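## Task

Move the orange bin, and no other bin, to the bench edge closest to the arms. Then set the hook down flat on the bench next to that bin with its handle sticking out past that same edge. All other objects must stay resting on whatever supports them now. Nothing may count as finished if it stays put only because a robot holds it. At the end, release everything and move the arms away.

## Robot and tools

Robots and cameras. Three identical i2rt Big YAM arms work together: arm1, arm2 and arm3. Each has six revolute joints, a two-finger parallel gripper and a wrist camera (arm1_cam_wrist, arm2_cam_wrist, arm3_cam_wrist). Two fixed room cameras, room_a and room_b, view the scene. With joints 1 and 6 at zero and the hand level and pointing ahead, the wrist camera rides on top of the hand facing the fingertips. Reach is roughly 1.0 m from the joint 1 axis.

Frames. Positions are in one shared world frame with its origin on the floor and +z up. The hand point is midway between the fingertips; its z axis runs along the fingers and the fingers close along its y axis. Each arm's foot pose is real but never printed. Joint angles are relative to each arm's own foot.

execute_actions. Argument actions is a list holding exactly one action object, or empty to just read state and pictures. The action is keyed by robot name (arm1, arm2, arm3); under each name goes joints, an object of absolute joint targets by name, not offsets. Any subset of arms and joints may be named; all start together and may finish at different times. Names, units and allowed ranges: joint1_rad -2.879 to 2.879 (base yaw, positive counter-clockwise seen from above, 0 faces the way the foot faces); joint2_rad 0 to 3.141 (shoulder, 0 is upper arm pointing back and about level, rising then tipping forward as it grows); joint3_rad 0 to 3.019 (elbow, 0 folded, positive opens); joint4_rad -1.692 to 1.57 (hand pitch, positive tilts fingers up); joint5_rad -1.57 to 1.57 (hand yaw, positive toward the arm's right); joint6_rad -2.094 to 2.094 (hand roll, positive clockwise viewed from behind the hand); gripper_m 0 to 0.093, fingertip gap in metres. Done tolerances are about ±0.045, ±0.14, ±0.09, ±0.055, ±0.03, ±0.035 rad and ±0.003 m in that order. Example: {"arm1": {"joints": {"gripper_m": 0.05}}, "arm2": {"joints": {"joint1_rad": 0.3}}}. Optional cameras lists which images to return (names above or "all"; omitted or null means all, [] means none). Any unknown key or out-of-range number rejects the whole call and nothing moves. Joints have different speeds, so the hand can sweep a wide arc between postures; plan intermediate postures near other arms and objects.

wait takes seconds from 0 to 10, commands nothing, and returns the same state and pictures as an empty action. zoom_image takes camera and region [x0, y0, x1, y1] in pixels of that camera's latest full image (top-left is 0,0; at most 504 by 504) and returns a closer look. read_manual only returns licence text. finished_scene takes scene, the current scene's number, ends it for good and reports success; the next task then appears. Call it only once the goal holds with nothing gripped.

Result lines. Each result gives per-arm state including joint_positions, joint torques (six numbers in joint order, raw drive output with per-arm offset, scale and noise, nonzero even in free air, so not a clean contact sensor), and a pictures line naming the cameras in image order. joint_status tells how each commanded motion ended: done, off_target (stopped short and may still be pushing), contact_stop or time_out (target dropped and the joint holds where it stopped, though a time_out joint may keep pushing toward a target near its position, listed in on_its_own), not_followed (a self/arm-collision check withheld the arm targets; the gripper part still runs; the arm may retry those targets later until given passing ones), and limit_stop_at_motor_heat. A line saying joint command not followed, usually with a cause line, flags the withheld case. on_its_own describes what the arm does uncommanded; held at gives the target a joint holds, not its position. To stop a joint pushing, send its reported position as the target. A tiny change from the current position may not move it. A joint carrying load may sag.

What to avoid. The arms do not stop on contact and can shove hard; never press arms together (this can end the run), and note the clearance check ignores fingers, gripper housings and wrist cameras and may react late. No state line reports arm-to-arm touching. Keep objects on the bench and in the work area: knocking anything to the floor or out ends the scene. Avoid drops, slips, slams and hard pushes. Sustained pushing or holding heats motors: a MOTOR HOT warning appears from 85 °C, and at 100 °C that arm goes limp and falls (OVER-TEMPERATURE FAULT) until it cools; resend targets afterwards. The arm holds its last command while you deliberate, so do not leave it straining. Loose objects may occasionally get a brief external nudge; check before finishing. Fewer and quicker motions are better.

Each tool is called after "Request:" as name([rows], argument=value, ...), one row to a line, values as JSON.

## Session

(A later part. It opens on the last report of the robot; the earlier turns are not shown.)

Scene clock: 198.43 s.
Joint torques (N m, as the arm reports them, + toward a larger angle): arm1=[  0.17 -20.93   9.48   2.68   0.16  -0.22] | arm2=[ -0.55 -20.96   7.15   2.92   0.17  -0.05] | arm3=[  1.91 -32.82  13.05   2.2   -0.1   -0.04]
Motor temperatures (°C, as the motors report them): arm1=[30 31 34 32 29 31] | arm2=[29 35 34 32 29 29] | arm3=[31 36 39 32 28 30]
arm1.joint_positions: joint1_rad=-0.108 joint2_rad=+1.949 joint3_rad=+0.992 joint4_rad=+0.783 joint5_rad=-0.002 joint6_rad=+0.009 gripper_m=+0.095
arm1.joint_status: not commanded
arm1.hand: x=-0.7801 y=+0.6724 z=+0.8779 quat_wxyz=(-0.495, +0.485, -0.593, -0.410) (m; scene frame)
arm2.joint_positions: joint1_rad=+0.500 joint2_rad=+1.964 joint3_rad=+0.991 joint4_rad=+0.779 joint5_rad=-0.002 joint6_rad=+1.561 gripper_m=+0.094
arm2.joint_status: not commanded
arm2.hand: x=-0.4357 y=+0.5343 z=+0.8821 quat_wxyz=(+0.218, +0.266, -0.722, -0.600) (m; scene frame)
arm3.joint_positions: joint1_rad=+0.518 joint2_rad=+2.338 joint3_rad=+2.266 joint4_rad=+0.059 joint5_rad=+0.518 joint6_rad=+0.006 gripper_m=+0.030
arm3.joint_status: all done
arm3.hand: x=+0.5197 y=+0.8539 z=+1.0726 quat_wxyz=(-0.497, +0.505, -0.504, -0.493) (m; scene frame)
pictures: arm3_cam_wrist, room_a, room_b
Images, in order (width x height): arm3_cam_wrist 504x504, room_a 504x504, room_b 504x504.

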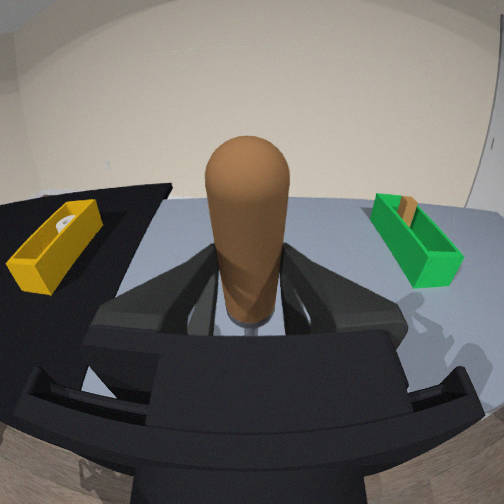

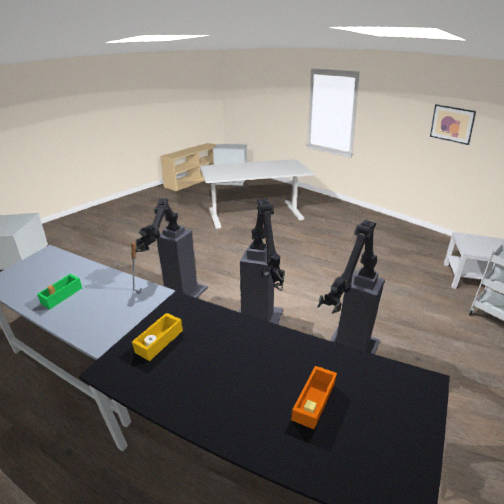

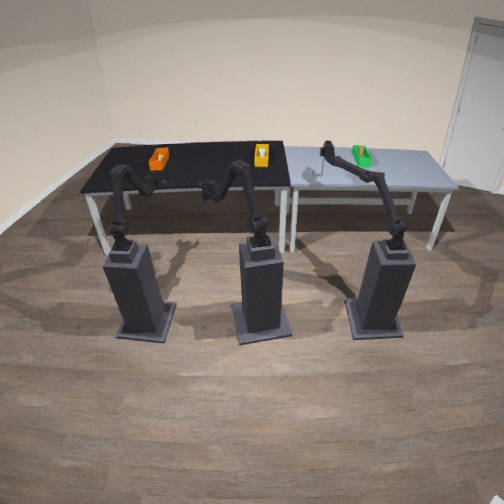

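Request:
execute_actions([
  {"arm3":{"joints":{"joint1_rad":0.597,"joint2_rad":2.045,"joint3_rad":1.70,"joint4_rad":0.415,"joint5_rad":0.587}}},
], cameras=["arm3_cam_wrist","room_a"])

Request:
zoom_image(camera="room_a", region=[60, 160, 240, 320])

Scene clock: 208.17 s.
Joint torques (N m, as the arm reports them, + toward a larger angle): arm1=[ -0.35 -20.66   9.58   2.6    0.23  -0.24] | arm2=[ -0.73 -21.11   7.15   2.89   0.17  -0.05] | arm3=[  0.96 -25.34   8.31   2.53  -0.05  -0.04]
Motor temperatures (°C, as the motors report them): arm1=[30 31 34 32 29 31] | arm2=[29 35 34 32 29 29] | arm3=[31 36 39 32 28 30]
arm1.joint_positions: joint1_rad=-0.108 joint2_rad=+1.949 joint3_rad=+0.992 joint4_rad=+0.783 joint5_rad=-0.002 joint6_rad=+0.009 gripper_m=+0.095
arm1.joint_status: not commanded
arm1.hand: x=-0.7801 y=+0.6724 z=+0.8779 quat_wxyz=(-0.495, +0.485, -0.593, -0.410) (m; scene frame)
arm2.joint_positions: joint1_rad=+0.500 joint2_rad=+1.964 joint3_rad=+0.991 joint4_rad=+0.779 joint5_rad=-0.002 joint6_rad=+1.561 gripper_m=+0.094
arm2.joint_status: not commanded
arm2.hand: x=-0.4357 y=+0.5343 z=+0.8821 quat_wxyz=(+0.218, +0.266, -0.722, -0.600) (m; scene frame)
arm3.joint_positions: joint1_rad=+0.608 joint2_rad=+2.060 joint3_rad=+1.705 joint4_rad=+0.400 joint5_rad=+0.588 joint6_rad=+0.001 gripper_m=+0.030
arm3.joint_status: all done
arm3.hand: x=+0.5109 y=+0.7363 z=+1.0572 quat_wxyz=(-0.497, +0.492, -0.494, -0.517) (m; scene frame)
pictures: arm3_cam_wrist, room_a
Images, in order (width x height): arm3_cam_wrist 504x504, room_a 504x504.

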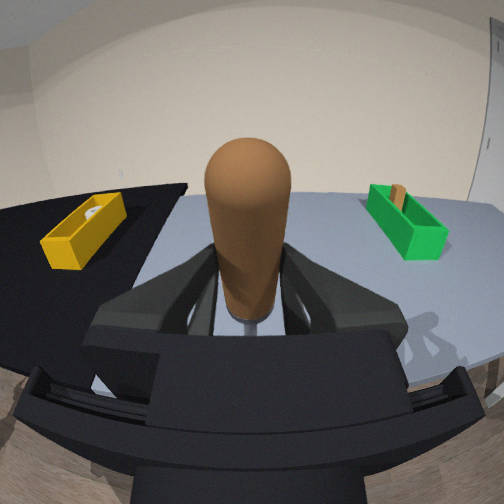

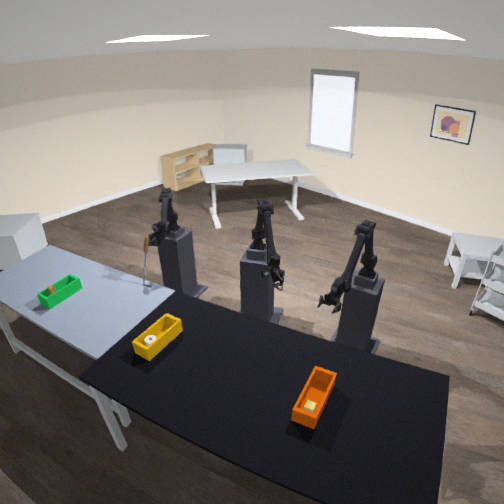

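Region (60, 160, 240, 320) of room_a's 504x504 image, scaled by 2.800, with more detail than that image has.

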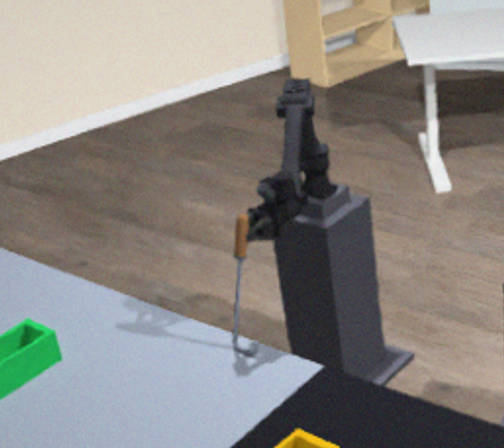

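Request:
execute_actions([
  {"arm3":{"joints":{"joint4_rad":0.77,"joint6_rad":-0.18,"joint3_rad":1.8}}},
], cameras=["arm3_cam_wrist"])

Request:
execute_actions([
  {"arm3":{"joints":{"joint1_rad":0.545,"joint2_rad":2.29,"joint3_rad":1.97,"joint5_rad":0.55}}},
], cameras=["arm3_cam_wrist","room_a"])

Request:
zoom_image(camera="room_a", region=[60, 160, 240, 320])

Scene clock: 218.07 s.
Joint torques (N m, as the arm reports them, + toward a larger angle): arm1=[ -0.03 -21.44   9.46   2.67   0.21  -0.19] | arm2=[ -0.62 -20.93   7.06   2.84   0.18  -0.04] | arm3=[  0.5  -27.89  16.23   3.47  -0.18  -0.07]
Motor temperatures (°C, as the motors report them): arm1=[30 31 34 32 29 31] | arm2=[29 35 34 32 29 29] | arm3=[31 36 39 32 28 30]
arm1.joint_positions: joint1_rad=-0.108 joint2_rad=+1.949 joint3_rad=+0.992 joint4_rad=+0.783 joint5_rad=-0.002 joint6_rad=+0.009 gripper_m=+0.095
arm1.joint_status: not commanded
arm1.hand: x=-0.7801 y=+0.6724 z=+0.8779 quat_wxyz=(-0.495, +0.485, -0.593, -0.410) (m; scene frame)
arm2.joint_positions: joint1_rad=+0.500 joint2_rad=+1.964 joint3_rad=+0.991 joint4_rad=+0.779 joint5_rad=-0.002 joint6_rad=+1.561 gripper_m=+0.094
arm2.joint_status: not commanded
arm2.hand: x=-0.4357 y=+0.5343 z=+0.8821 quat_wxyz=(+0.218, +0.266, -0.722, -0.600) (m; scene frame)
arm3.joint_positions: joint1_rad=+0.608 joint2_rad=+2.087 joint3_rad=+1.708 joint4_rad=+0.727 joint5_rad=+0.589 joint6_rad=-0.175 gripper_m=+0.030
arm3.joint_status: joint3_rad time_out (moved +0.004 of +0.095); the others done
arm3.on_its_own: joint3_rad reads +1.708 and still pushes toward +1.800 since a time_out
arm3.hand: x=+0.5155 y=+0.7301 z=+1.1073 quat_wxyz=(-0.562, +0.419, -0.432, -0.567) (m; scene frame)
pictures: arm3_cam_wrist
Images, in order (width x height): arm3_cam_wrist 504x504.

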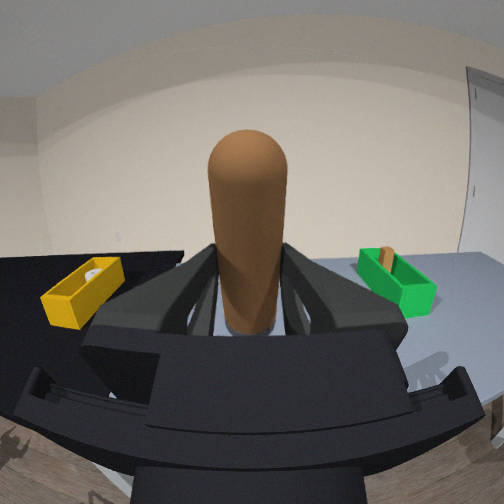

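not run: a stop came earlier in this reply.

This scene's latest camera images include none from room_a. They are from: arm3_cam_wrist. Call execute_actions without "cameras", or with room_a in "cameras", to get its image.

Request:
execute_actions([
  {"arm3":{"joints":{"joint3_rad":1.70}}},
], cameras=["arm3_cam_wrist","room_a","room_b"])

Request:
zoom_image(camera="room_a", region=[110, 220, 200, 310])

Request:
zoom_image(camera="room_b", region=[280, 120, 400, 220])

Scene clock: 224.50 s.
Joint torques (N m, as the arm reports them, + toward a larger angle): arm1=[ -0.34 -21.33   9.43   2.62   0.19  -0.17] | arm2=[ -0.59 -21.04   7.1    2.89   0.18  -0.05] | arm3=[  0.56 -27.35   9.59   3.51  -0.17  -0.05]
Motor temperatures (°C, as the motors report them): arm1=[30 31 34 32 29 31] | arm2=[29 36 34 32 29 29] | arm3=[31 36 40 32 28 30]
arm1.joint_positions: joint1_rad=-0.108 joint2_rad=+1.949 joint3_rad=+0.992 joint4_rad=+0.783 joint5_rad=-0.002 joint6_rad=+0.009 gripper_m=+0.095
arm1.joint_status: not commanded
arm1.hand: x=-0.7801 y=+0.6724 z=+0.8779 quat_wxyz=(-0.495, +0.485, -0.593, -0.410) (m; scene frame)
arm2.joint_positions: joint1_rad=+0.500 joint2_rad=+1.964 joint3_rad=+0.991 joint4_rad=+0.779 joint5_rad=-0.002 joint6_rad=+1.561 gripper_m=+0.094
arm2.joint_status: not commanded
arm2.hand: x=-0.4357 y=+0.5343 z=+0.8821 quat_wxyz=(+0.218, +0.266, -0.722, -0.600) (m; scene frame)
arm3.joint_positions: joint1_rad=+0.608 joint2_rad=+2.087 joint3_rad=+1.683 joint4_rad=+0.729 joint5_rad=+0.589 joint6_rad=-0.176 gripper_m=+0.030
arm3.joint_status: all done
arm3.hand: x=+0.5166 y=+0.7285 z=+1.0933 quat_wxyz=(-0.561, +0.428, -0.433, -0.560) (m; scene frame)
pictures: arm3_cam_wrist, room_a, room_b
Images, in order (width x height): arm3_cam_wrist 504x504, room_a 504x504, room_b 504x504.

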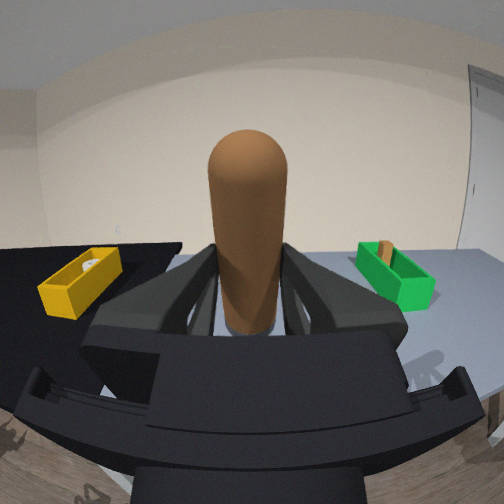

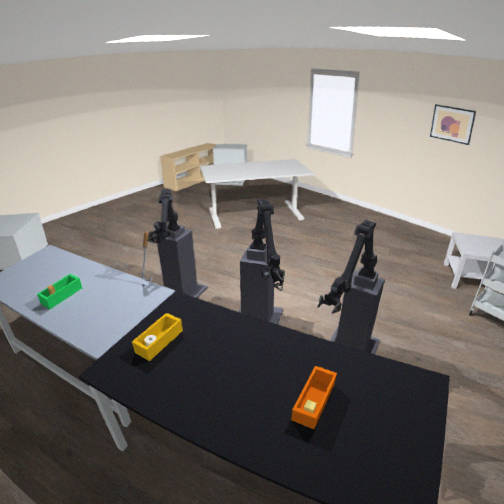

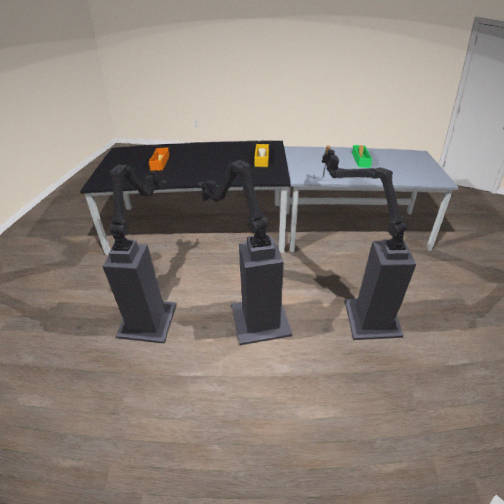

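Region (110, 220, 200, 310) of room_a's 504x504 image, scaled by 5.600, with more detail than that image has.

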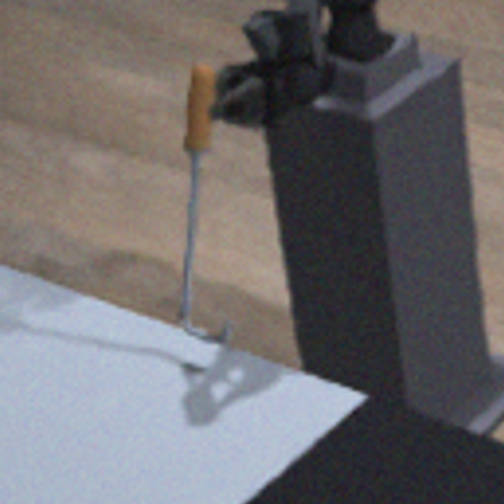

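Region (280, 120, 400, 220) of room_b's 504x504 image, scaled by 4.200, with more detail than that image has.

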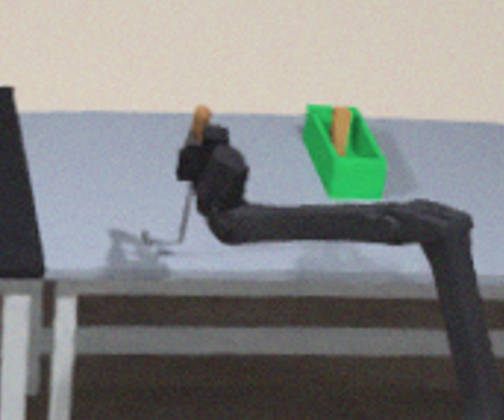

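Request:
execute_actions([
  {"arm3":{"joints":{"joint1_rad":0.545,"joint2_rad":2.27,"joint3_rad":1.99,"joint5_rad":0.55}}},
], cameras=["arm3_cam_wrist","room_a"])

Request:
zoom_image(camera="room_a", region=[80, 200, 200, 320])

Scene clock: 232.43 s.
Joint torques (N m, as the arm reports them, + toward a larger angle): arm1=[  0.22 -20.5    9.31   2.76   0.21  -0.23] | arm2=[ -0.61 -20.9    7.12   2.85   0.17  -0.05] | arm3=[  1.73 -28.78  14.95   2.79  -0.2   -0.04]
Motor temperatures (°C, as the motors report them): arm1=[30 31 34 32 29 31] | arm2=[29 36 34 32 29 29] | arm3=[31 36 40 32 28 30]
arm1.joint_positions: joint1_rad=-0.108 joint2_rad=+1.949 joint3_rad=+0.992 joint4_rad=+0.783 joint5_rad=-0.002 joint6_rad=+0.009 gripper_m=+0.095
arm1.joint_status: not commanded
arm1.hand: x=-0.7801 y=+0.6724 z=+0.8779 quat_wxyz=(-0.495, +0.485, -0.593, -0.410) (m; scene frame)
arm2.joint_positions: joint1_rad=+0.500 joint2_rad=+1.964 joint3_rad=+0.991 joint4_rad=+0.779 joint5_rad=-0.002 joint6_rad=+1.561 gripper_m=+0.094
arm2.joint_status: not commanded
arm2.hand: x=-0.4357 y=+0.5343 z=+0.8821 quat_wxyz=(+0.218, +0.266, -0.722, -0.600) (m; scene frame)
arm3.joint_positions: joint1_rad=+0.542 joint2_rad=+2.297 joint3_rad=+1.913 joint4_rad=+0.747 joint5_rad=+0.552 joint6_rad=-0.175 gripper_m=+0.030
arm3.joint_status: all done
arm3.hand: x=+0.5307 y=+0.8008 z=+1.0510 quat_wxyz=(-0.576, +0.408, -0.432, -0.562) (m; scene frame)
pictures: arm3_cam_wrist, room_a
Images, in order (width x height): arm3_cam_wrist 504x504, room_a 504x504.

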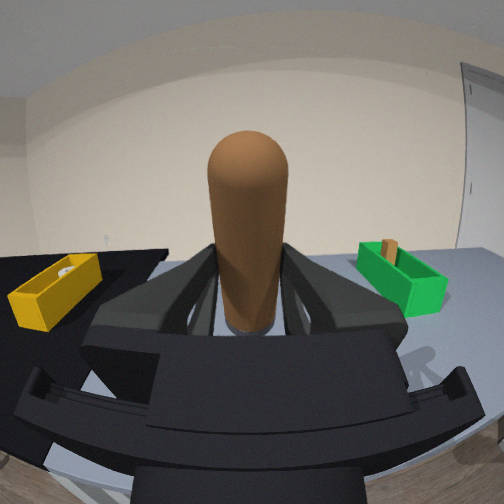

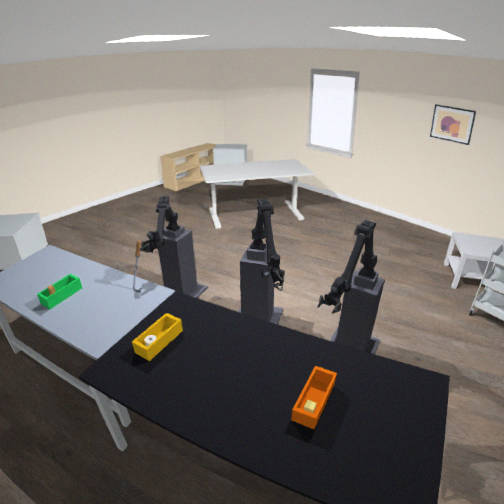

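Region (80, 200, 200, 320) of room_a's 504x504 image, scaled by 4.200, with more detail than that image has.

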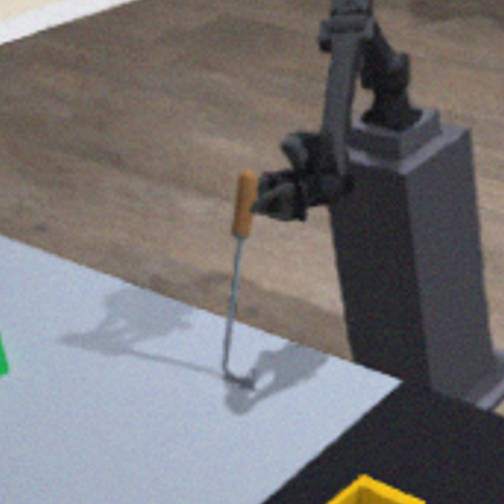

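Request:
execute_actions([
  {"arm3":{"joints":{"joint1_rad":0.62,"joint2_rad":2.135,"joint3_rad":1.495,"joint4_rad":1.05,"joint5_rad":0.62,"joint6_rad":-0.2}}},
], cameras=["arm3_cam_wrist","room_a"])

Request:
zoom_image(camera="room_a", region=[80, 200, 200, 320])

Scene clock: 241.40 s.
Joint torques (N m, as the arm reports them, + toward a larger angle): arm1=[  1.06 -20.66   9.51   2.51   0.21  -0.22] | arm2=[ -0.62 -21.13   7.1    2.84   0.17  -0.05] | arm3=[  0.66 -25.31   7.2    2.19  -0.06  -0.08]
Motor temperatures (°C, as the motors report them): arm1=[30 31 34 32 29 31] | arm2=[29 36 34 32 29 29] | arm3=[31 36 41 32 28 30]
arm1.joint_positions: joint1_rad=-0.108 joint2_rad=+1.949 joint3_rad=+0.992 joint4_rad=+0.783 joint5_rad=-0.002 joint6_rad=+0.009 gripper_m=+0.095
arm1.joint_status: not commanded
arm1.hand: x=-0.7801 y=+0.6724 z=+0.8779 quat_wxyz=(-0.495, +0.485, -0.593, -0.410) (m; scene frame)
arm2.joint_positions: joint1_rad=+0.500 joint2_rad=+1.964 joint3_rad=+0.991 joint4_rad=+0.779 joint5_rad=-0.002 joint6_rad=+1.561 gripper_m=+0.094
arm2.joint_status: not commanded
arm2.hand: x=-0.4357 y=+0.5343 z=+0.8821 quat_wxyz=(+0.218, +0.266, -0.722, -0.600) (m; scene frame)
arm3.joint_positions: joint1_rad=+0.633 joint2_rad=+2.158 joint3_rad=+1.495 joint4_rad=+1.040 joint5_rad=+0.617 joint6_rad=-0.191 gripper_m=+0.030
arm3.joint_status: all done
arm3.hand: x=+0.5233 y=+0.6907 z=+1.0003 quat_wxyz=(-0.565, +0.410, -0.431, -0.571) (m; scene frame)
pictures: arm3_cam_wrist, room_a
Images, in order (width x height): arm3_cam_wrist 504x504, room_a 504x504.

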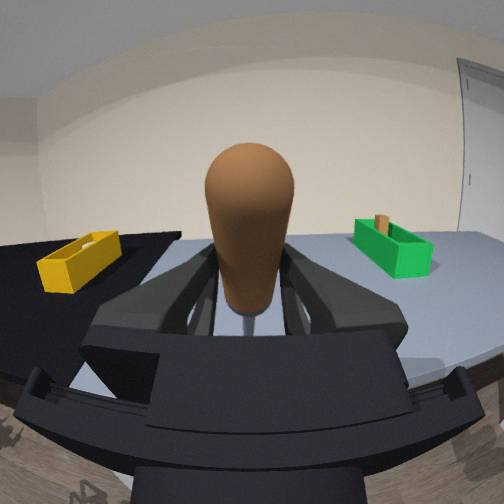

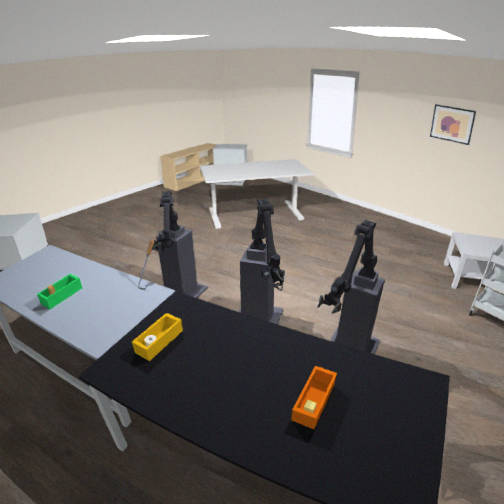

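Region (80, 200, 200, 320) of room_a's 504x504 image, scaled by 4.200, with more detail than that image has.

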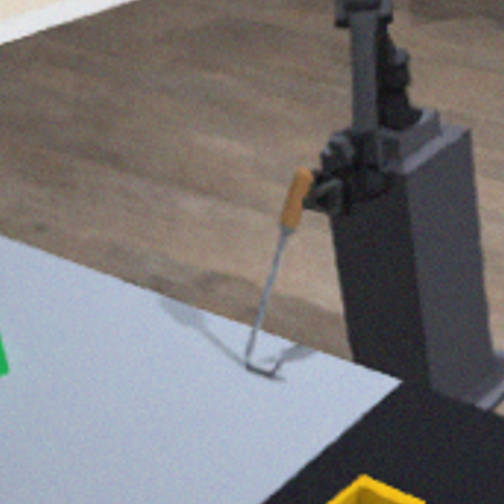

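Request:
execute_actions([
  {"arm3":{"joints":{"joint2_rad":2.2,"joint4_rad":0.73,"joint6_rad":0.0}}},
], cameras=["arm3_cam_wrist","room_a"])

Request:
zoom_image(camera="room_a", region=[80, 200, 200, 320])

Scene clock: 248.20 s.
Joint torques (N m, as the arm reports them, + toward a larger angle): arm1=[ -0.04 -20.68   9.52   2.61   0.19  -0.29] | arm2=[ -0.64 -21.04   7.08   2.87   0.17  -0.05] | arm3=[  1.1  -25.9    7.1    1.57   0.04   0.07]
Motor temperatures (°C, as the motors report them): arm1=[30 31 34 32 29 31] | arm2=[29 36 34 32 29 29] | arm3=[31 36 39 32 28 30]
arm1.joint_positions: joint1_rad=-0.108 joint2_rad=+1.949 joint3_rad=+0.992 joint4_rad=+0.783 joint5_rad=-0.002 joint6_rad=+0.009 gripper_m=+0.095
arm1.joint_status: not commanded
arm1.hand: x=-0.7801 y=+0.6724 z=+0.8779 quat_wxyz=(-0.495, +0.485, -0.593, -0.410) (m; scene frame)
arm2.joint_positions: joint1_rad=+0.500 joint2_rad=+1.964 joint3_rad=+0.991 joint4_rad=+0.779 joint5_rad=-0.002 joint6_rad=+1.561 gripper_m=+0.094
arm2.joint_status: not commanded
arm2.hand: x=-0.4357 y=+0.5343 z=+0.8821 quat_wxyz=(+0.218, +0.266, -0.722, -0.600) (m; scene frame)
arm3.joint_positions: joint1_rad=+0.633 joint2_rad=+2.220 joint3_rad=+1.495 joint4_rad=+0.739 joint5_rad=+0.618 joint6_rad=-0.007 gripper_m=+0.029
arm3.joint_status: all done
arm3.hand: x=+0.5145 y=+0.7032 z=+0.8887 quat_wxyz=(-0.498, +0.503, -0.495, -0.503) (m; scene frame)
pictures: arm3_cam_wrist, room_a
Images, in order (width x height): arm3_cam_wrist 504x504, room_a 504x504.

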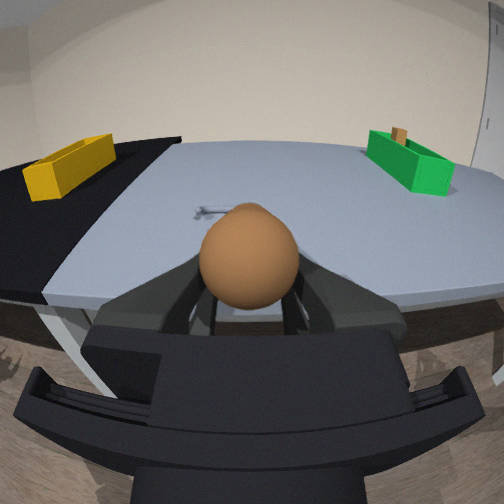

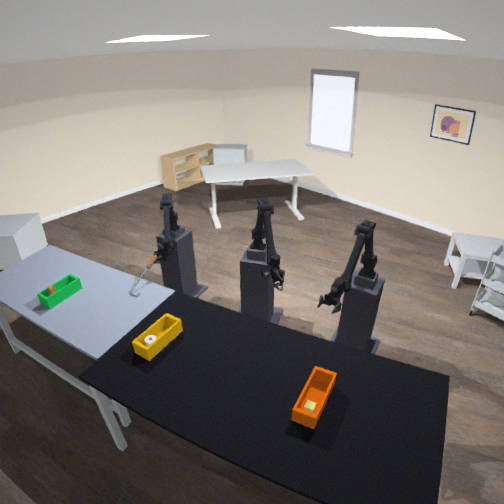

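Region (80, 200, 200, 320) of room_a's 504x504 image, scaled by 4.200, with more detail than that image has.

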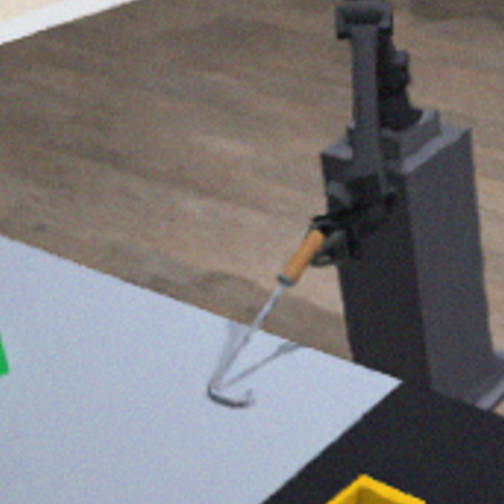

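Request:
execute_actions([
  {"arm3":{"joints":{"joint1_rad":0.595,"joint2_rad":2.425,"joint3_rad":1.735,"joint4_rad":0.79,"joint5_rad":0.589}}},
], cameras=["arm3_cam_wrist","room_a"])

Request:
zoom_image(camera="room_a", region=[80, 200, 200, 320])

Scene clock: 257.77 s.
Joint torques (N m, as the arm reports them, + toward a larger angle): arm1=[ -0.09 -20.66   9.45   2.61   0.24  -0.19] | arm2=[ -0.59 -21.15   7.07   2.87   0.17  -0.05] | arm3=[  1.   -28.84  11.75   2.45  -0.02  -0.01]
Motor temperatures (°C, as the motors report them): arm1=[30 31 34 32 29 31] | arm2=[29 36 34 32 29 29] | arm3=[31 36 38 32 28 30]
arm1.joint_positions: joint1_rad=-0.108 joint2_rad=+1.949 joint3_rad=+0.992 joint4_rad=+0.783 joint5_rad=-0.002 joint6_rad=+0.009 gripper_m=+0.095
arm1.joint_status: not commanded
arm1.hand: x=-0.7801 y=+0.6724 z=+0.8779 quat_wxyz=(-0.495, +0.485, -0.593, -0.410) (m; scene frame)
arm2.joint_positions: joint1_rad=+0.500 joint2_rad=+1.964 joint3_rad=+0.991 joint4_rad=+0.779 joint5_rad=-0.002 joint6_rad=+1.561 gripper_m=+0.094
arm2.joint_status: not commanded
arm2.hand: x=-0.4357 y=+0.5343 z=+0.8821 quat_wxyz=(+0.218, +0.266, -0.722, -0.600) (m; scene frame)
arm3.joint_positions: joint1_rad=+0.602 joint2_rad=+2.462 joint3_rad=+1.676 joint4_rad=+0.777 joint5_rad=+0.589 joint6_rad=-0.001 gripper_m=+0.028
arm3.joint_status: all done
arm3.hand: x=+0.5105 y=+0.7458 z=+0.7907 quat_wxyz=(-0.496, +0.509, -0.499, -0.496) (m; scene frame)
pictures: arm3_cam_wrist, room_a
Images, in order (width x height): arm3_cam_wrist 504x504, room_a 504x504.

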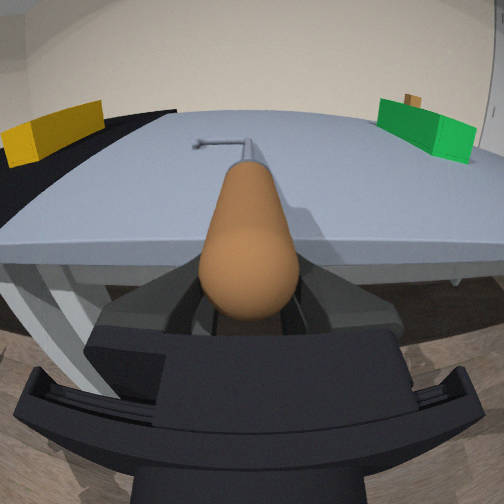

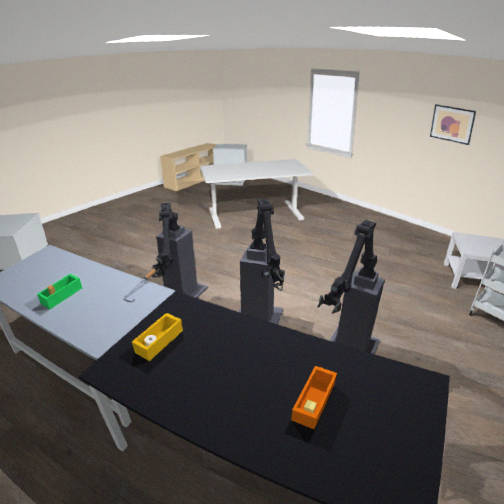

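Region (80, 200, 200, 320) of room_a's 504x504 image, scaled by 4.200, with more detail than that image has.

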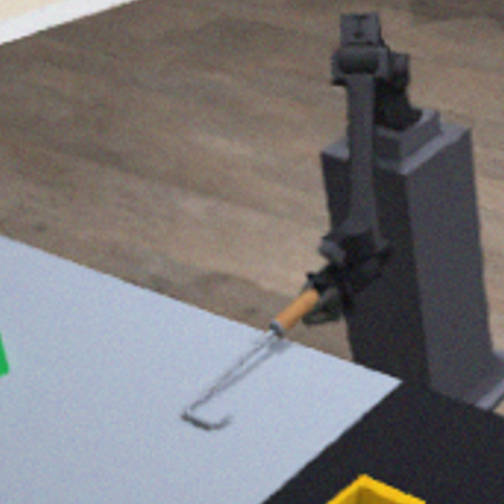

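Request:
execute_actions([
  {"arm3":{"joints":{"joint2_rad":2.465,"joint3_rad":1.76,"joint4_rad":0.80}}},
], cameras=["arm3_cam_wrist"])

Scene clock: 262.20 s.
Joint torques (N m, as the arm reports them, + toward a larger angle): arm1=[  0.13 -20.82   9.44   2.47   0.21  -0.22] | arm2=[ -0.59 -20.91   7.14   2.86   0.17  -0.05] | arm3=[  0.72 -26.99  12.07   2.88  -0.04   0.02]
Motor temperatures (°C, as the motors report them): arm1=[30 31 34 32 29 31] | arm2=[29 36 34 32 29 29] | arm3=[31 36 39 32 28 30]
arm1.joint_positions: joint1_rad=-0.108 joint2_rad=+1.949 joint3_rad=+0.992 joint4_rad=+0.783 joint5_rad=-0.002 joint6_rad=+0.009 gripper_m=+0.095
arm1.joint_status: not commanded
arm1.hand: x=-0.7801 y=+0.6724 z=+0.8779 quat_wxyz=(-0.495, +0.485, -0.593, -0.410) (m; scene frame)
arm2.joint_positions: joint1_rad=+0.500 joint2_rad=+1.964 joint3_rad=+0.991 joint4_rad=+0.779 joint5_rad=-0.002 joint6_rad=+1.561 gripper_m=+0.094
arm2.joint_status: not commanded
arm2.hand: x=-0.4357 y=+0.5343 z=+0.8821 quat_wxyz=(+0.218, +0.266, -0.722, -0.600) (m; scene frame)
arm3.joint_positions: joint1_rad=+0.602 joint2_rad=+2.476 joint3_rad=+1.696 joint4_rad=+0.777 joint5_rad=+0.589 joint6_rad=-0.001 gripper_m=+0.028
arm3.joint_status: all done
arm3.hand: x=+0.5080 y=+0.7493 z=+0.7891 quat_wxyz=(-0.496, +0.507, -0.498, -0.498) (m; scene frame)
pictures: arm3_cam_wrist
Images, in order (width x height): arm3_cam_wrist 504x504.

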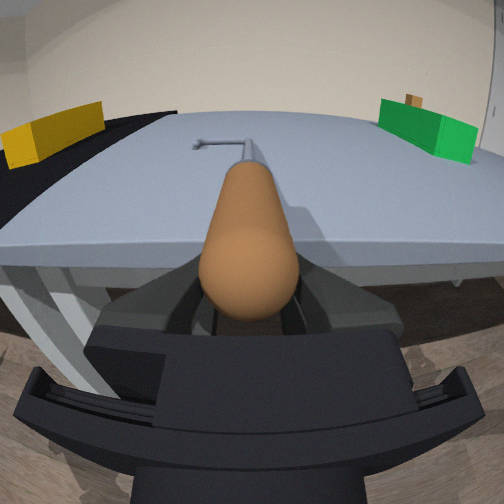

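Request:
execute_actions([
  {"arm3":{"joints":{"joint2_rad":2.49,"joint4_rad":0.815}}},
], cameras=["arm3_cam_wrist"])

Request:
execute_actions([
  {"arm3":{"joints":{"gripper_m":0.093}}},
], cameras=["arm3_cam_wrist"])

Scene clock: 267.27 s.
Joint torques (N m, as the arm reports them, + toward a larger angle): arm1=[ -0.14 -20.93   9.52   2.69   0.21  -0.18] | arm2=[ -0.72 -20.93   7.09   2.9    0.17  -0.05] | arm3=[  1.24 -27.06  11.82   3.05  -0.01   0.  ]
Motor temperatures (°C, as the motors report them): arm1=[30 31 35 32 29 31] | arm2=[29 36 35 32 29 29] | arm3=[31 36 39 32 28 30]
arm1.joint_positions: joint1_rad=-0.108 joint2_rad=+1.949 joint3_rad=+0.992 joint4_rad=+0.783 joint5_rad=-0.002 joint6_rad=+0.009 gripper_m=+0.095
arm1.joint_status: not commanded
arm1.hand: x=-0.7801 y=+0.6724 z=+0.8779 quat_wxyz=(-0.495, +0.485, -0.593, -0.410) (m; scene frame)
arm2.joint_positions: joint1_rad=+0.500 joint2_rad=+1.964 joint3_rad=+0.991 joint4_rad=+0.779 joint5_rad=-0.002 joint6_rad=+1.561 gripper_m=+0.094
arm2.joint_status: not commanded
arm2.hand: x=-0.4357 y=+0.5343 z=+0.8821 quat_wxyz=(+0.218, +0.266, -0.722, -0.600) (m; scene frame)
arm3.joint_positions: joint1_rad=+0.602 joint2_rad=+2.503 joint3_rad=+1.700 joint4_rad=+0.790 joint5_rad=+0.589 joint6_rad=+0.000 gripper_m=+0.027
arm3.joint_status: all done
arm3.hand: x=+0.5090 y=+0.7479 z=+0.7716 quat_wxyz=(-0.495, +0.510, -0.499, -0.495) (m; scene frame)
pictures: arm3_cam_wrist
Images, in order (width x height): arm3_cam_wrist 504x504.

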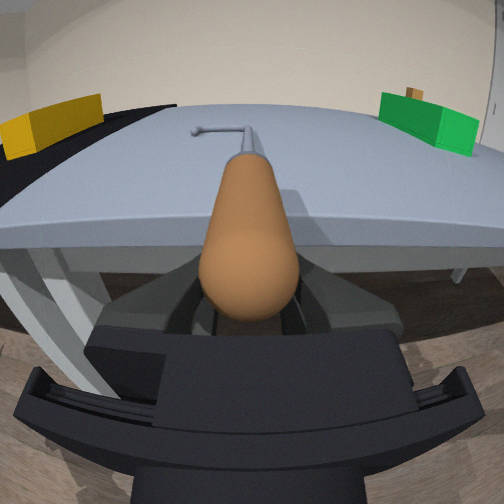

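Scene clock: 267.97 s.
Joint torques (N m, as the arm reports them, + toward a larger angle): arm1=[ -0.19 -21.14   9.32   2.43   0.18  -0.18] | arm2=[ -0.71 -21.12   7.13   2.85   0.17  -0.05] | arm3=[  0.86 -26.86  11.11   2.81   0.01  -0.01]
Motor temperatures (°C, as the motors report them): arm1=[30 31 35 32 29 31] | arm2=[29 36 35 32 29 29] | arm3=[31 36 39 32 28 30]
arm1.joint_positions: joint1_rad=-0.108 joint2_rad=+1.949 joint3_rad=+0.992 joint4_rad=+0.783 joint5_rad=-0.002 joint6_rad=+0.009 gripper_m=+0.095
arm1.joint_status: not commanded
arm1.hand: x=-0.7801 y=+0.6724 z=+0.8779 quat_wxyz=(-0.495, +0.485, -0.593, -0.410) (m; scene frame)
arm2.joint_positions: joint1_rad=+0.500 joint2_rad=+1.964 joint3_rad=+0.991 joint4_rad=+0.779 joint5_rad=-0.002 joint6_rad=+1.561 gripper_m=+0.094
arm2.joint_status: not commanded
arm2.hand: x=-0.4357 y=+0.5343 z=+0.8821 quat_wxyz=(+0.218, +0.266, -0.722, -0.600) (m; scene frame)
arm3.joint_positions: joint1_rad=+0.602 joint2_rad=+2.503 joint3_rad=+1.708 joint4_rad=+0.795 joint5_rad=+0.589 joint6_rad=+0.000 gripper_m=+0.093
arm3.joint_status: all done
arm3.hand: x=+0.5077 y=+0.7498 z=+0.7765 quat_wxyz=(-0.496, +0.506, -0.498, -0.499) (m; scene frame)
pictures: arm3_cam_wrist
Images, in order (width x height): arm3_cam_wrist 504x504.

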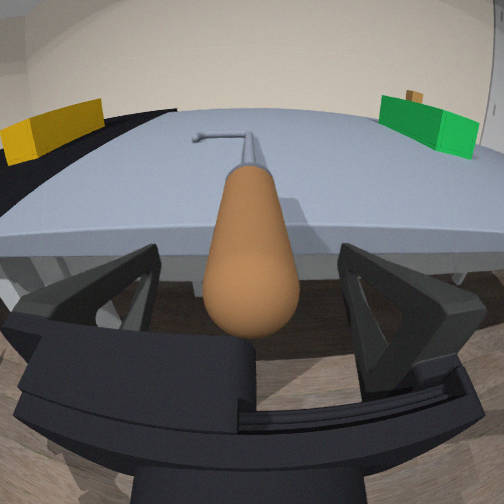

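Request:
execute_actions([
  {"arm3":{"joints":{"joint2_rad":2.3,"joint4_rad":0.65}},"arm1":{"joints":{"joint1_rad":0.5}}},
], cameras=[])

Scene clock: 280.90 s.
Joint torques (N m, as the arm reports them, + toward a larger angle): arm1=[ -0.36 -20.83   9.51   2.61   0.19  -0.19] | arm2=[ -0.65 -20.97   7.11   2.83   0.17  -0.05] | arm3=[  0.91 -25.55  10.61   1.55  -0.02   0.  ]
Motor temperatures (°C, as the motors report them): arm1=[30 31 35 32 29 31] | arm2=[29 36 35 32 29 29] | arm3=[31 36 39 32 28 30]
arm1.joint_positions: joint1_rad=+0.504 joint2_rad=+1.949 joint3_rad=+0.992 joint4_rad=+0.783 joint5_rad=-0.001 joint6_rad=+0.006 gripper_m=+0.095
arm1.joint_status: all done
arm1.hand: x=-1.1915 y=+0.6266 z=+0.8771 quat_wxyz=(-0.348, +0.642, -0.419, -0.539) (m; scene frame)
arm2.joint_positions: joint1_rad=+0.500 joint2_rad=+1.964 joint3_rad=+0.991 joint4_rad=+0.779 joint5_rad=-0.002 joint6_rad=+1.561 gripper_m=+0.094
arm2.joint_status: not commanded
arm2.hand: x=-0.4357 y=+0.5343 z=+0.8821 quat_wxyz=(+0.218, +0.266, -0.722, -0.600) (m; scene frame)
arm3.joint_positions: joint1_rad=+0.602 joint2_rad=+2.301 joint3_rad=+1.727 joint4_rad=+0.657 joint5_rad=+0.589 joint6_rad=+0.000 gripper_m=+0.093
arm3.joint_status: all done
arm3.hand: x=+0.5007 y=+0.7603 z=+0.9258 quat_wxyz=(-0.502, +0.477, -0.492, -0.528) (m; scene frame)
pictures: none
No camera images: the call's "cameras" was empty. Leave "cameras" out to get every camera's image.

Request:
execute_actions([
  {"arm3":{"joints":{"joint1_rad":-0.6,"joint2_rad":1.0,"joint3_rad":1.0,"joint4_rad":0,"joint5_rad":0}},"arm2":{"joints":{"joint1_rad":-0.3,"joint5_rad":-0.81}}},
], cameras=[])

Request:
execute_actions([
  {"arm2":{"joints":{"joint1_rad":-1.007,"joint2_rad":2.2,"joint3_rad":1.25,"joint4_rad":0.88}}},
], cameras=[])

Request:
execute_actions([
  {"arm2":{"joints":{"joint2_rad":2.53,"joint3_rad":1.725,"joint4_rad":0.88}}},
], cameras=["arm2_cam_wrist","room_a"])

Scene clock: 294.83 s.
Joint torques (N m, as the arm reports them, + toward a larger angle): arm1=[ -1.1  -20.8    9.27   2.53   0.16  -0.18] | arm2=[ -0.5  -20.92   6.95   2.75  -0.05  -0.04] | arm3=[ 1.1  -6.66  9.06  1.62 -0.09  0.  ]
Motor temperatures (°C, as the motors report them): arm1=[30 31 35 32 29 31] | arm2=[29 36 35 32 29 29] | arm3=[31 36 39 32 28 30]
arm1.joint_positions: joint1_rad=+0.504 joint2_rad=+1.949 joint3_rad=+0.992 joint4_rad=+0.783 joint5_rad=-0.001 joint6_rad=+0.006 gripper_m=+0.095
arm1.joint_status: not commanded
arm1.hand: x=-1.1915 y=+0.6266 z=+0.8771 quat_wxyz=(-0.348, +0.642, -0.419, -0.539) (m; scene frame)
arm2.joint_positions: joint1_rad=-0.303 joint2_rad=+1.964 joint3_rad=+0.991 joint4_rad=+0.779 joint5_rad=-0.808 joint6_rad=+1.562 gripper_m=+0.094
arm2.joint_status: all done
arm2.hand: x=-0.0514 y=+0.6519 z=+0.8891 quat_wxyz=(+0.273, +0.213, -0.719, -0.603) (m; scene frame)
arm3.joint_positions: joint1_rad=-0.596 joint2_rad=+0.996 joint3_rad=+1.005 joint4_rad=+0.007 joint5_rad=+0.003 joint6_rad=+0.000 gripper_m=+0.093
arm3.joint_status: all done
arm3.hand: x=+1.1897 y=+0.4107 z=+1.2457 quat_wxyz=(-0.630, +0.331, -0.621, -0.329) (m; scene frame)
pictures: none
No camera images: the call's "cameras" was empty. Leave "cameras" out to get every camera's image.

Scene clock: 296.60 s.
Joint torques (N m, as the arm reports them, + toward a larger angle): arm1=[ -0.87 -20.93   9.54   2.66   0.15  -0.18] | arm2=[ -1.19 -23.99   7.45   2.63   0.01  -0.06] | arm3=[ 1.16 -6.53  9.03  1.72 -0.1   0.  ]
Motor temperatures (°C, as the motors report them): arm1=[30 32 35 32 29 31] | arm2=[29 36 35 32 29 29] | arm3=[31 36 39 32 28 30]
arm1.joint_positions: joint1_rad=+0.504 joint2_rad=+1.949 joint3_rad=+0.992 joint4_rad=+0.783 joint5_rad=-0.001 joint6_rad=+0.006 gripper_m=+0.095
arm1.joint_status: not commanded
arm1.hand: x=-1.1915 y=+0.6266 z=+0.8771 quat_wxyz=(-0.348, +0.642, -0.419, -0.539) (m; scene frame)
arm2.joint_positions: joint1_rad=-1.001 joint2_rad=+2.216 joint3_rad=+1.221 joint4_rad=+0.862 joint5_rad=-0.809 joint6_rad=+1.562 gripper_m=+0.094
arm2.joint_status: all done
arm2.hand: x=+0.4240 y=+0.5863 z=+0.8295 quat_wxyz=(+0.036, -0.032, -0.737, -0.675) (m; scene frame)
arm3.joint_positions: joint1_rad=-0.596 joint2_rad=+0.996 joint3_rad=+1.005 joint4_rad=+0.007 joint5_rad=+0.003 joint6_rad=+0.000 gripper_m=+0.093
arm3.joint_status: not commanded
arm3.hand: x=+1.1897 y=+0.4107 z=+1.2457 quat_wxyz=(-0.630, +0.331, -0.621, -0.329) (m; scene frame)
pictures: none
No camera images: the call's "cameras" was empty. Leave "cameras" out to get every camera's image.

Scene clock: 297.90 s.
Joint torques (N m, as the arm reports them, + toward a larger angle): arm1=[ -0.93 -21.08   9.32   2.62   0.22  -0.16] | arm2=[ -0.92 -28.96   9.02   2.43   0.08  -0.06] | arm3=[ 1.05 -6.36  9.06  1.72 -0.08  0.01]
Motor temperatures (°C, as the motors report them): arm1=[30 32 35 32 29 31] | arm2=[29 36 35 32 29 29] | arm3=[31 36 39 32 28 30]
arm1.joint_positions: joint1_rad=+0.504 joint2_rad=+1.949 joint3_rad=+0.992 joint4_rad=+0.783 joint5_rad=-0.001 joint6_rad=+0.006 gripper_m=+0.095
arm1.joint_status: not commanded
arm1.hand: x=-1.1915 y=+0.6266 z=+0.8771 quat_wxyz=(-0.348, +0.642, -0.419, -0.539) (m; scene frame)
arm2.joint_positions: joint1_rad=-1.001 joint2_rad=+2.553 joint3_rad=+1.685 joint4_rad=+0.866 joint5_rad=-0.810 joint6_rad=+1.563 gripper_m=+0.094
arm2.joint_status: all done
arm2.hand: x=+0.5033 y=+0.6637 z=+0.7750 quat_wxyz=(+0.003, +0.001, -0.706, -0.708) (m; scene frame)
arm3.joint_positions: joint1_rad=-0.596 joint2_rad=+0.996 joint3_rad=+1.005 joint4_rad=+0.007 joint5_rad=+0.003 joint6_rad=+0.000 gripper_m=+0.093
arm3.joint_status: not commanded
arm3.hand: x=+1.1897 y=+0.4107 z=+1.2457 quat_wxyz=(-0.630, +0.331, -0.621, -0.329) (m; scene frame)
pictures: arm2_cam_wrist, room_a
Images, in order (width x height): arm2_cam_wrist 504x504, room_a 504x504.

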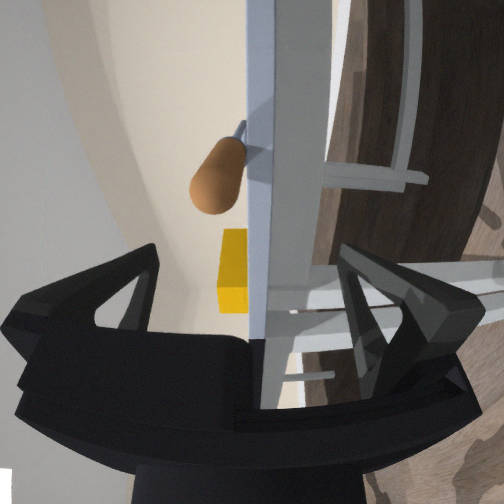

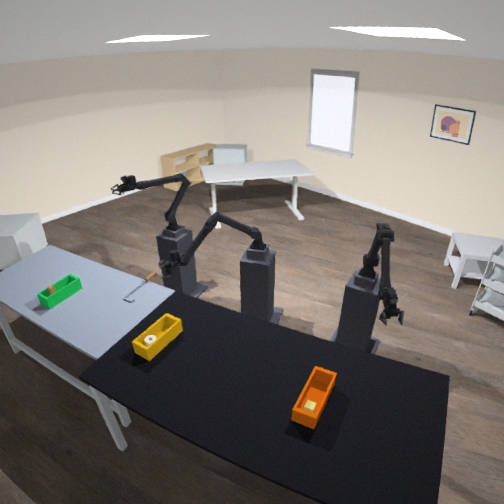

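Request:
execute_actions([
  {"arm2":{"joints":{"joint1_rad":-0.97,"joint3_rad":1.82,"joint4_rad":0.77,"joint5_rad":-0.775}}},
], cameras=["arm2_cam_wrist"])

Request:
execute_actions([
  {"arm2":{"joints":{"joint1_rad":-0.917,"joint2_rad":2.63,"joint3_rad":2.035,"joint4_rad":0.658,"joint5_rad":-0.719}}},
], cameras=["arm2_cam_wrist","room_a"])

Scene clock: 309.53 s.
Joint torques (N m, as the arm reports them, + toward a larger angle): arm1=[ -0.92 -20.32   9.62   2.71   0.16  -0.21] | arm2=[ -0.39 -29.95   9.61   1.54   0.17  -0.06] | arm3=[ 1.15 -6.78  9.03  1.66 -0.11  0.  ]
Motor temperatures (°C, as the motors report them): arm1=[30 32 35 32 29 31] | arm2=[29 37 36 32 29 29] | arm3=[31 35 39 32 28 30]
arm1.joint_positions: joint1_rad=+0.504 joint2_rad=+1.949 joint3_rad=+0.992 joint4_rad=+0.783 joint5_rad=-0.001 joint6_rad=+0.006 gripper_m=+0.095
arm1.joint_status: not commanded
arm1.hand: x=-1.1915 y=+0.6266 z=+0.8771 quat_wxyz=(-0.348, +0.642, -0.419, -0.539) (m; scene frame)
arm2.joint_positions: joint1_rad=-0.969 joint2_rad=+2.549 joint3_rad=+1.779 joint4_rad=+0.776 joint5_rad=-0.777 joint6_rad=+1.563 gripper_m=+0.094
arm2.joint_status: all done
arm2.hand: x=+0.5069 y=+0.6984 z=+0.8035 quat_wxyz=(+0.001, +0.003, -0.704, -0.710) (m; scene frame)
arm3.joint_positions: joint1_rad=-0.596 joint2_rad=+0.996 joint3_rad=+1.005 joint4_rad=+0.007 joint5_rad=+0.003 joint6_rad=+0.000 gripper_m=+0.093
arm3.joint_status: not commanded
arm3.hand: x=+1.1897 y=+0.4107 z=+1.2457 quat_wxyz=(-0.630, +0.331, -0.621, -0.329) (m; scene frame)
pictures: arm2_cam_wrist
Images, in order (width x height): arm2_cam_wrist 504x504.

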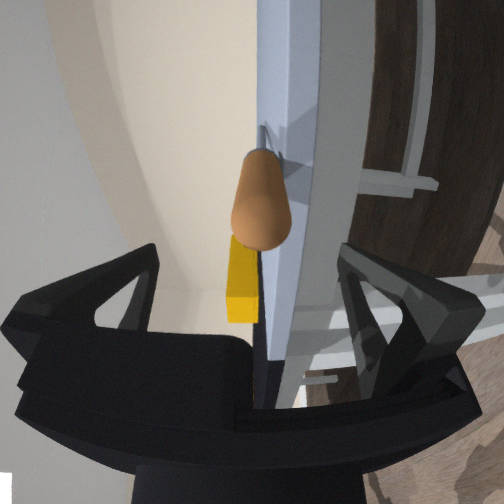

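Scene clock: 310.57 s.
Joint torques (N m, as the arm reports them, + toward a larger angle): arm1=[ -0.88 -20.17   9.39   2.47   0.18  -0.13] | arm2=[ -0.92 -30.21  10.94   1.69   0.16  -0.07] | arm3=[ 1.02 -6.67  9.03  1.67 -0.1   0.  ]
Motor temperatures (°C, as the motors report them): arm1=[30 32 35 32 29 31] | arm2=[29 38 36 32 29 29] | arm3=[31 34 38 32 28 30]
arm1.joint_positions: joint1_rad=+0.504 joint2_rad=+1.949 joint3_rad=+0.992 joint4_rad=+0.783 joint5_rad=-0.001 joint6_rad=+0.006 gripper_m=+0.095
arm1.joint_status: not commanded
arm1.hand: x=-1.1915 y=+0.6266 z=+0.8771 quat_wxyz=(-0.348, +0.642, -0.419, -0.539) (m; scene frame)
arm2.joint_positions: joint1_rad=-0.911 joint2_rad=+2.639 joint3_rad=+1.983 joint4_rad=+0.662 joint5_rad=-0.721 joint6_rad=+1.563 gripper_m=+0.094
arm2.joint_status: all done
arm2.hand: x=+0.5030 y=+0.7576 z=+0.8051 quat_wxyz=(+0.001, +0.004, -0.704, -0.710) (m; scene frame)
arm3.joint_positions: joint1_rad=-0.596 joint2_rad=+0.996 joint3_rad=+1.005 joint4_rad=+0.007 joint5_rad=+0.003 joint6_rad=+0.000 gripper_m=+0.093
arm3.joint_status: not commanded
arm3.hand: x=+1.1897 y=+0.4107 z=+1.2457 quat_wxyz=(-0.630, +0.331, -0.621, -0.329) (m; scene frame)
pictures: arm2_cam_wrist, room_a
Images, in order (width x height): arm2_cam_wrist 504x504, room_a 504x504.

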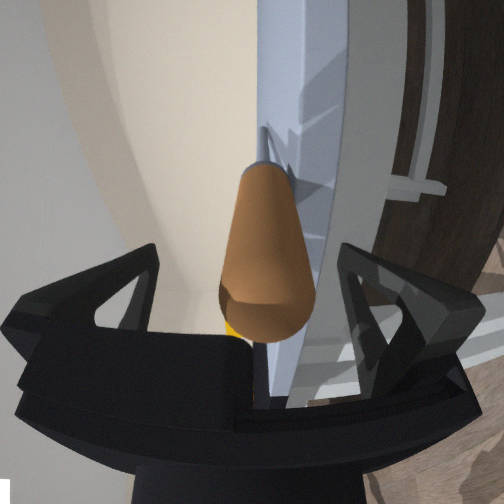

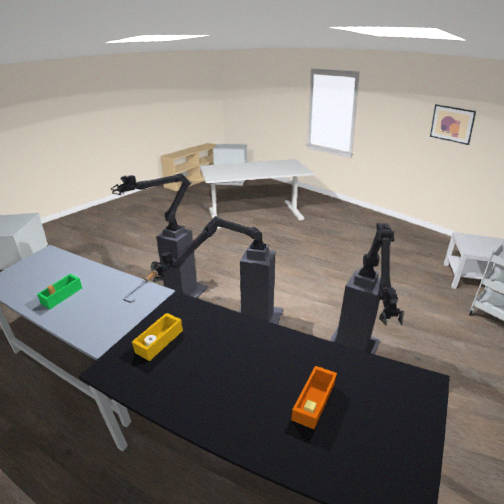

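Request:
execute_actions([
  {"arm2":{"joints":{"joint1_rad":-0.897,"joint2_rad":2.69,"joint3_rad":2.158,"joint4_rad":0.592,"joint5_rad":-0.694}}},
], cameras=["arm2_cam_wrist"])

Scene clock: 326.40 s.
Joint torques (N m, as the arm reports them, + toward a larger angle): arm1=[ -0.75 -20.83   9.42   2.61   0.2   -0.18] | arm2=[  0.07 -29.88  11.74   1.64   0.17  -0.06] | arm3=[ 1.3  -6.7   9.07  1.71 -0.09  0.01]
Motor temperatures (°C, as the motors report them): arm1=[30 32 35 32 29 31] | arm2=[29 38 37 32 29 29] | arm3=[31 34 38 32 28 30]
arm1.joint_positions: joint1_rad=+0.504 joint2_rad=+1.949 joint3_rad=+0.992 joint4_rad=+0.783 joint5_rad=-0.001 joint6_rad=+0.006 gripper_m=+0.095
arm1.joint_status: not commanded
arm1.hand: x=-1.1915 y=+0.6266 z=+0.8771 quat_wxyz=(-0.348, +0.642, -0.419, -0.539) (m; scene frame)
arm2.joint_positions: joint1_rad=-0.904 joint2_rad=+2.690 joint3_rad=+2.099 joint4_rad=+0.598 joint5_rad=-0.696 joint6_rad=+1.563 gripper_m=+0.094
arm2.joint_status: all done
arm2.hand: x=+0.5149 y=+0.7765 z=+0.8056 quat_wxyz=(-0.005, -0.003, -0.704, -0.710) (m; scene frame)
arm3.joint_positions: joint1_rad=-0.596 joint2_rad=+0.996 joint3_rad=+1.005 joint4_rad=+0.007 joint5_rad=+0.003 joint6_rad=+0.000 gripper_m=+0.093
arm3.joint_status: not commanded
arm3.hand: x=+1.1897 y=+0.4107 z=+1.2457 quat_wxyz=(-0.630, +0.331, -0.621, -0.329) (m; scene frame)
pictures: arm2_cam_wrist
Images, in order (width x height): arm2_cam_wrist 504x504.

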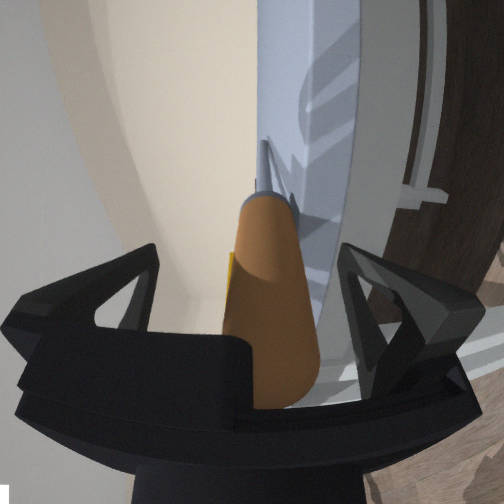

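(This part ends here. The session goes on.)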